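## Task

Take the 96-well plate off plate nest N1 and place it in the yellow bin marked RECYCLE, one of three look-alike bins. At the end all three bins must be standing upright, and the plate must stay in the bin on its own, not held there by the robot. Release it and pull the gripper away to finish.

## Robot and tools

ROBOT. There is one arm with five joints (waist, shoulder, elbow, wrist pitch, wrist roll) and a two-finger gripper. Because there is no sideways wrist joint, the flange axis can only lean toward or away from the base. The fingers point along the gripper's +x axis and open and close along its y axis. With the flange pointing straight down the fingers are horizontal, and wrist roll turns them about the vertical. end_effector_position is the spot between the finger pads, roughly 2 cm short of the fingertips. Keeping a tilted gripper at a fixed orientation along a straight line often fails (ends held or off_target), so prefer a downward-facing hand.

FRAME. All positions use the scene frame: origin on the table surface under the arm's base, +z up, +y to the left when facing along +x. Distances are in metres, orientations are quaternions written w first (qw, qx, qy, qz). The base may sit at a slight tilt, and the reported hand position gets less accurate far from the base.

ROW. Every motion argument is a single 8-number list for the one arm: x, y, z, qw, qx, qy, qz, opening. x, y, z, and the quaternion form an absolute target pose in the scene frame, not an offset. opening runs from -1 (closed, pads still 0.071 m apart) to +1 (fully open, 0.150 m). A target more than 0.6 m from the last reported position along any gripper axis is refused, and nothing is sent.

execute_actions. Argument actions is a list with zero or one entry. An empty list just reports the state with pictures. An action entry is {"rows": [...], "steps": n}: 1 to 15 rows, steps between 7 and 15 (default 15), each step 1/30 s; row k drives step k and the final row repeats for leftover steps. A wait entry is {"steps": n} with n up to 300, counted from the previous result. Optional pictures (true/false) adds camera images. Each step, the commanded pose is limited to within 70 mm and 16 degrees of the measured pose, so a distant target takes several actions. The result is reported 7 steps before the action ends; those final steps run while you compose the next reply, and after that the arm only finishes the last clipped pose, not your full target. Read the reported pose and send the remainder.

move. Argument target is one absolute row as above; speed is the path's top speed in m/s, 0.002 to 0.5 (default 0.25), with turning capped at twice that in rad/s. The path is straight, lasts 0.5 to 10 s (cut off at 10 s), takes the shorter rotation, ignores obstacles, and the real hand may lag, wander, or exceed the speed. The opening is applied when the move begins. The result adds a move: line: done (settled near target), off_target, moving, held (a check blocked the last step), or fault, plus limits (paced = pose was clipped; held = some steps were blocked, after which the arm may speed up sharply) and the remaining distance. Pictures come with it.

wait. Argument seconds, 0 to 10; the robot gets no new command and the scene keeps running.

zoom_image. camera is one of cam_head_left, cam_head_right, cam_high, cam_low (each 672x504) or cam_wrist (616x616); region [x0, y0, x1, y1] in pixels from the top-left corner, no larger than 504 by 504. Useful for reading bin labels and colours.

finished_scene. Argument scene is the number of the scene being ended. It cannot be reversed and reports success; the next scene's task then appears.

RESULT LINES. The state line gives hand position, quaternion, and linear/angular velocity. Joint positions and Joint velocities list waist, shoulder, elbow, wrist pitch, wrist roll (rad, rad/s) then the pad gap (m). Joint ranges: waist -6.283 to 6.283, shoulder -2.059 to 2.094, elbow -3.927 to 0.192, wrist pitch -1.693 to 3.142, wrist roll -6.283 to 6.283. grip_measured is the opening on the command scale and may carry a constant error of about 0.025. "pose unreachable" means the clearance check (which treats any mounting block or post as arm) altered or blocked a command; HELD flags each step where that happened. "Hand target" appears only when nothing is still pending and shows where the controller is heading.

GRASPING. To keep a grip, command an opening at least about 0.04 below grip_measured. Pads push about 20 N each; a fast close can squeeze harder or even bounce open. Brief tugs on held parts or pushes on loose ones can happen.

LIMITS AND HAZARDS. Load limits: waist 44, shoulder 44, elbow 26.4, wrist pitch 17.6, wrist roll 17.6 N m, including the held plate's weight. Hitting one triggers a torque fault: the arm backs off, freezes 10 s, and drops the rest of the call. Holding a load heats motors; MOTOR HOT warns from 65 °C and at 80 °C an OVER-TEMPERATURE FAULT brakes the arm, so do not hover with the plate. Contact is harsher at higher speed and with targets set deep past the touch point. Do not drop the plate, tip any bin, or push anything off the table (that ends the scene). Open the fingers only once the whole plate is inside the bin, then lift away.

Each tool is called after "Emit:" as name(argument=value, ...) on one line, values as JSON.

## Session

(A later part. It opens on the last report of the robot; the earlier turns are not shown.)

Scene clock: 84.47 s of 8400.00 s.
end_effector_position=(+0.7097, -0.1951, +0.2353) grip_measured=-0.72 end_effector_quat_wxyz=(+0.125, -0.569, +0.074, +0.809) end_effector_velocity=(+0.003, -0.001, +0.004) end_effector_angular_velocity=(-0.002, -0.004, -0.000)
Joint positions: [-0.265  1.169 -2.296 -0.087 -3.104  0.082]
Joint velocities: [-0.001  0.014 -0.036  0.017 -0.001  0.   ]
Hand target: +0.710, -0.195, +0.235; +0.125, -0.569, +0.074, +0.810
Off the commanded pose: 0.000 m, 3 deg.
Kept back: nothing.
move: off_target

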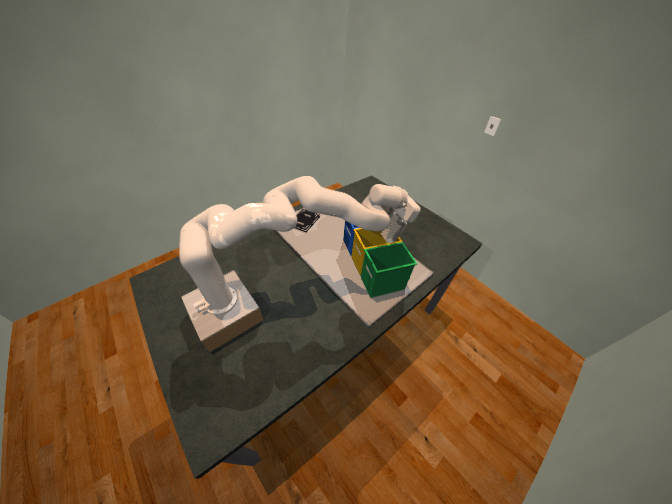

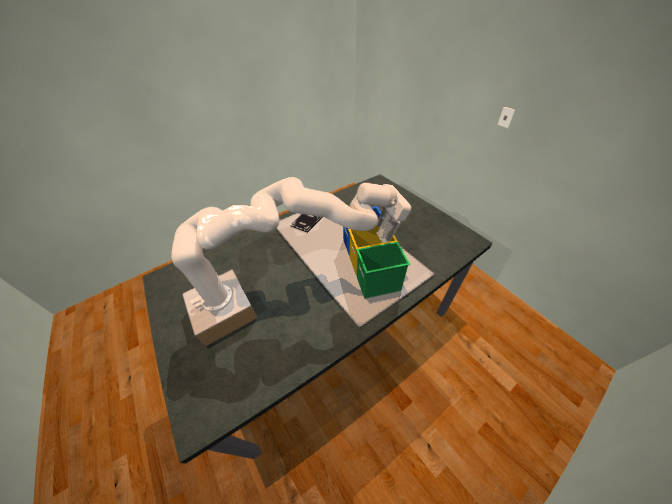

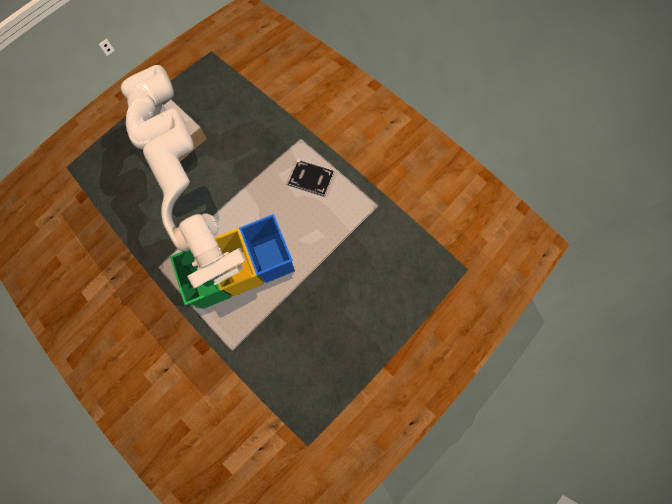

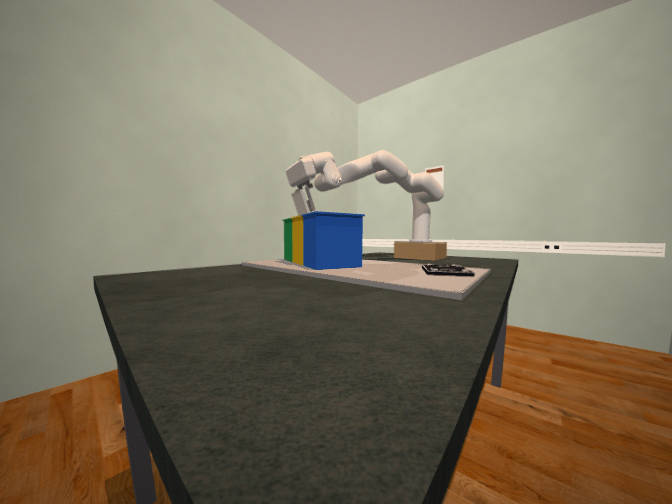

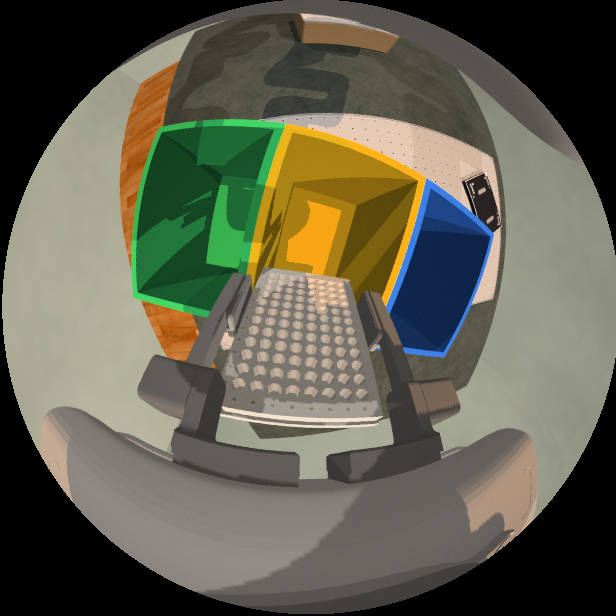

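Emit:
move(target=[0.695,-0.182,0.232,0.135,-0.566,0.095,0.808,-0.9], speed=0.03)

Emit:
move(target=[0.695,-0.182,0.232,0.135,-0.566,0.095,0.808,-0.5])

Emit:
move(target=[0.70,-0.184,0.34,0.135,-0.566,0.095,0.808,-0.5], speed=0.08)

Scene clock: 85.80 s of 8400.00 s.
end_effector_position=(+0.6951, -0.1824, +0.2320) grip_measured=-0.72 end_effector_quat_wxyz=(+0.123, -0.569, +0.070, +0.810) end_effector_velocity=(-0.001, +0.000, -0.001) end_effector_angular_velocity=(-0.001, -0.003, -0.000)
Joint positions: [-0.255  1.063 -2.093 -0.181 -3.098  0.082]
Joint velocities: [-0.    -0.007  0.018 -0.013  0.     0.   ]
Hand target: +0.695, -0.182, +0.232; +0.123, -0.569, +0.070, +0.810
Off the commanded pose: 0.000 m, 3 deg.
Kept back: nothing.
move: off_target

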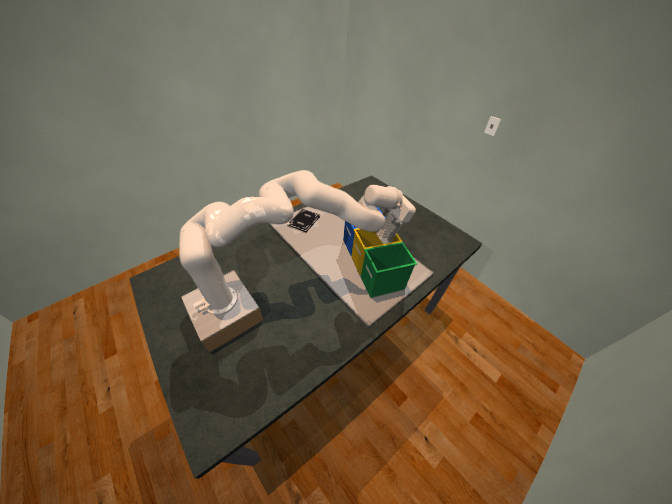

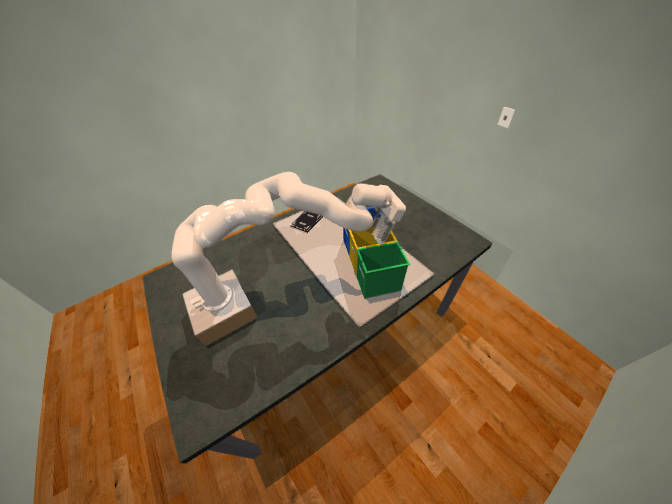

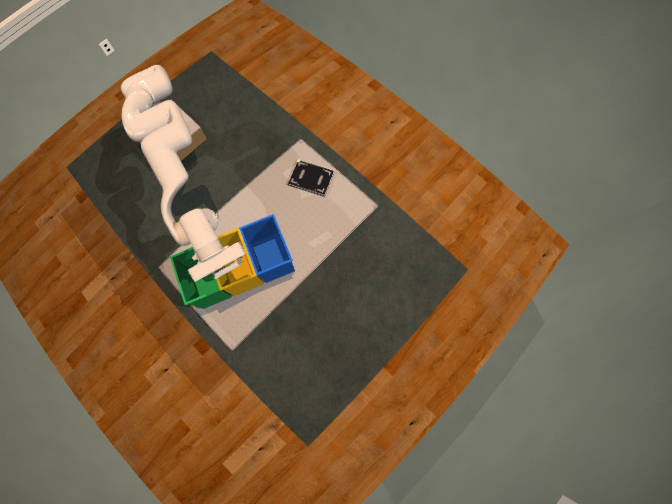

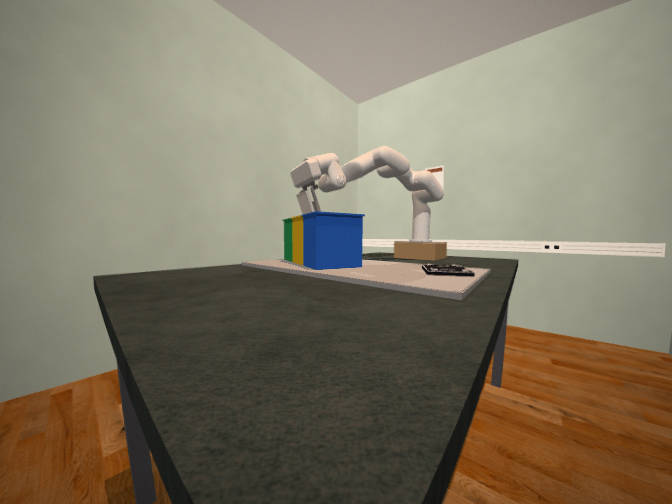

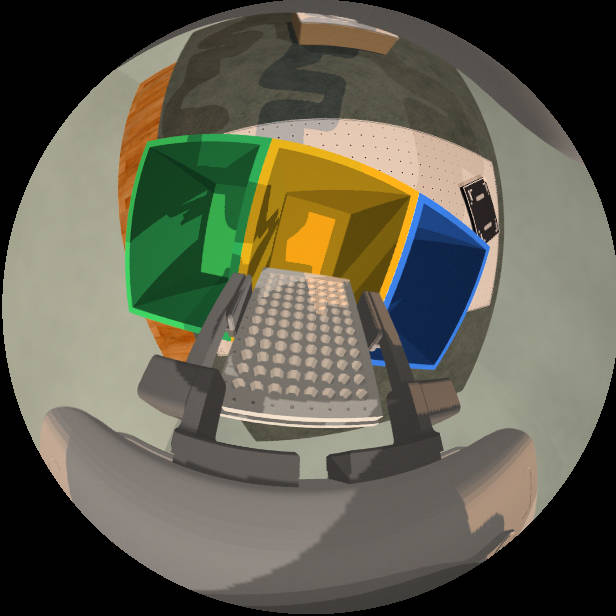

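Scene clock: 86.50 s of 8400.00 s.
end_effector_position=(+0.6949, -0.1823, +0.2320) grip_measured=-0.50 end_effector_quat_wxyz=(+0.123, -0.569, +0.069, +0.810) end_effector_velocity=(-0.000, -0.001, +0.000) end_effector_angular_velocity=(+0.000, -0.000, -0.001)
Joint positions: [-0.255  1.061 -2.09  -0.183 -3.098  0.091]
Joint velocities: [-0.001 -0.     0.    -0.     0.     0.   ]
Hand target: +0.695, -0.182, +0.232; +0.123, -0.569, +0.069, +0.810
Off the commanded pose: 0.000 m, 3 deg.
Kept back: nothing.
move: off_target

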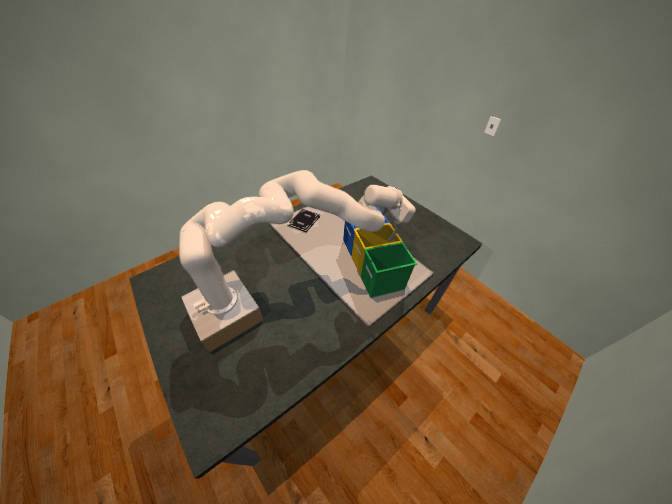

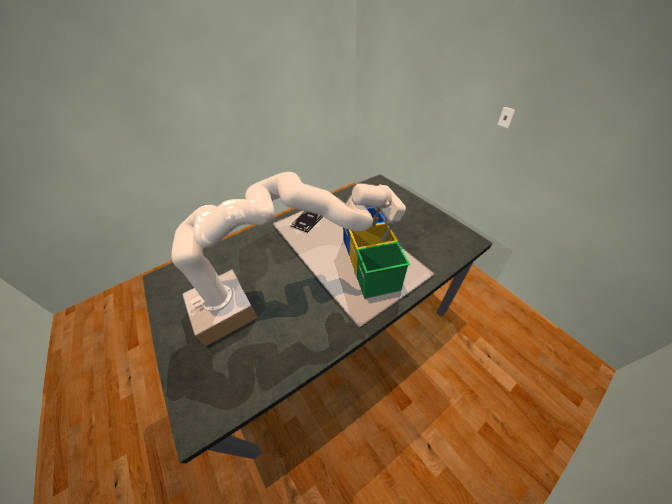

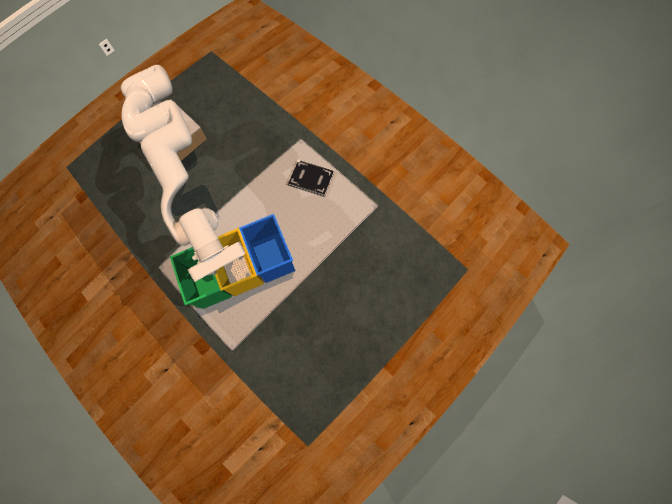

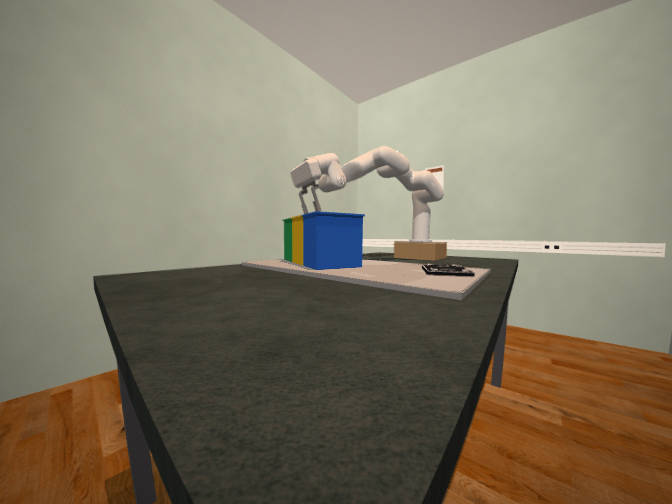

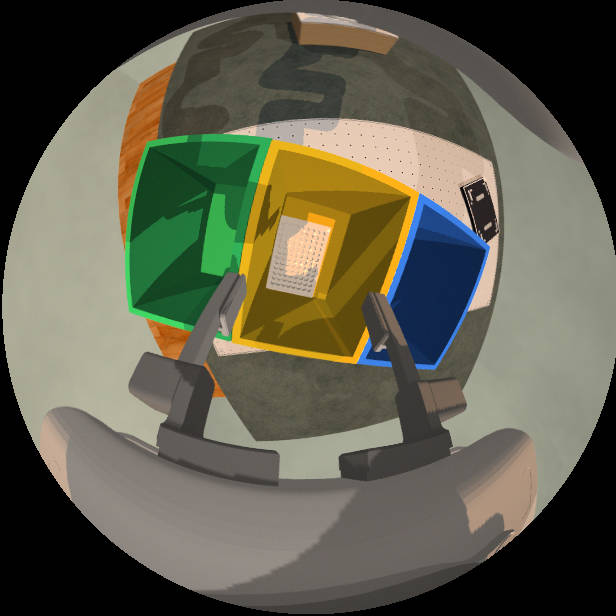

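Scene clock: 88.23 s of 8400.00 s.
end_effector_position=(+0.6998, -0.1842, +0.3393) grip_measured=-0.50 end_effector_quat_wxyz=(+0.124, -0.569, +0.071, +0.810) end_effector_velocity=(-0.000, -0.001, +0.000) end_effector_angular_velocity=(+0.002, +0.007, -0.002)
Joint positions: [-0.257  0.963 -2.227  0.053 -3.1    0.091]
Joint velocities: [-0.002  0.005 -0.012  0.014  0.     0.   ]
Hand target: +0.700, -0.184, +0.340; +0.124, -0.569, +0.071, +0.810
Off the commanded pose: 0.001 m, 3 deg.
Kept back: nothing.
move: off_target

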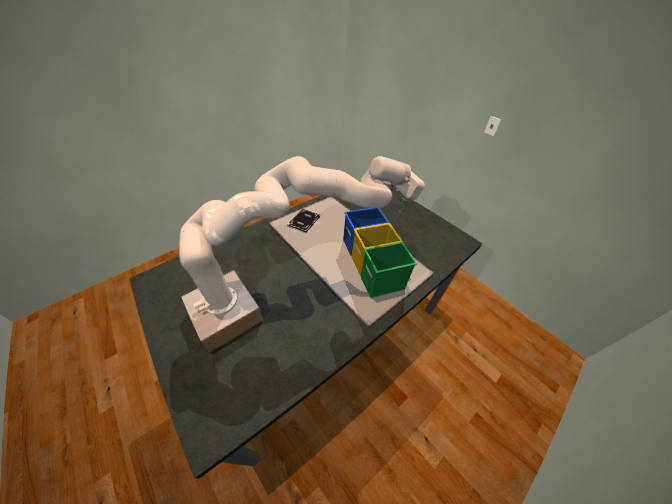

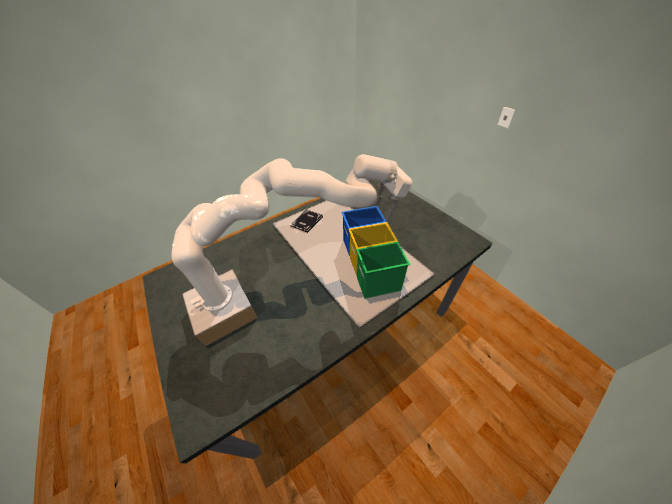

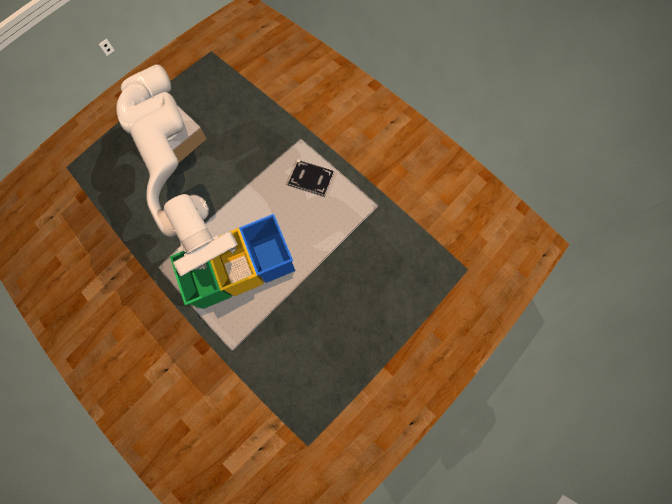

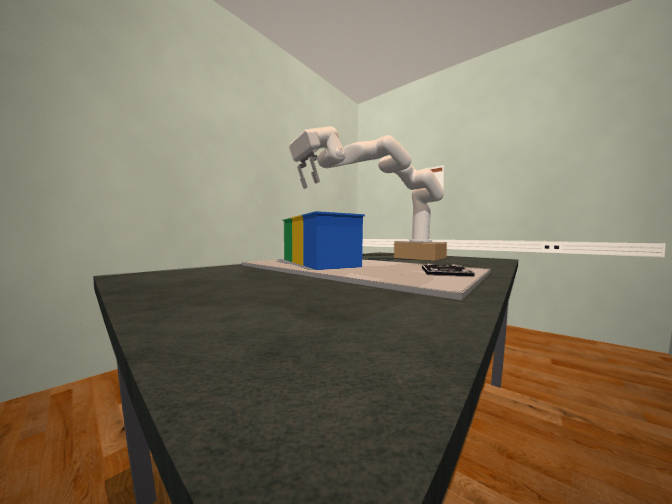

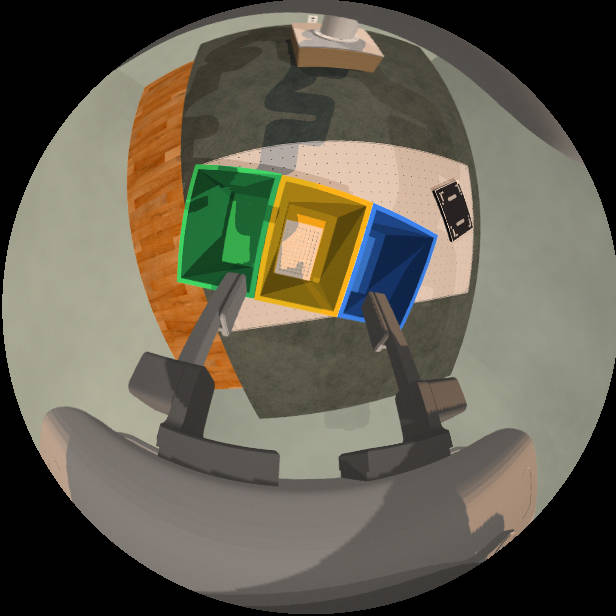

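The plate is inside the yellow bin and the arm is clear.

Emit:
finished_scene(scene=2)

The scene is finished: the task was done.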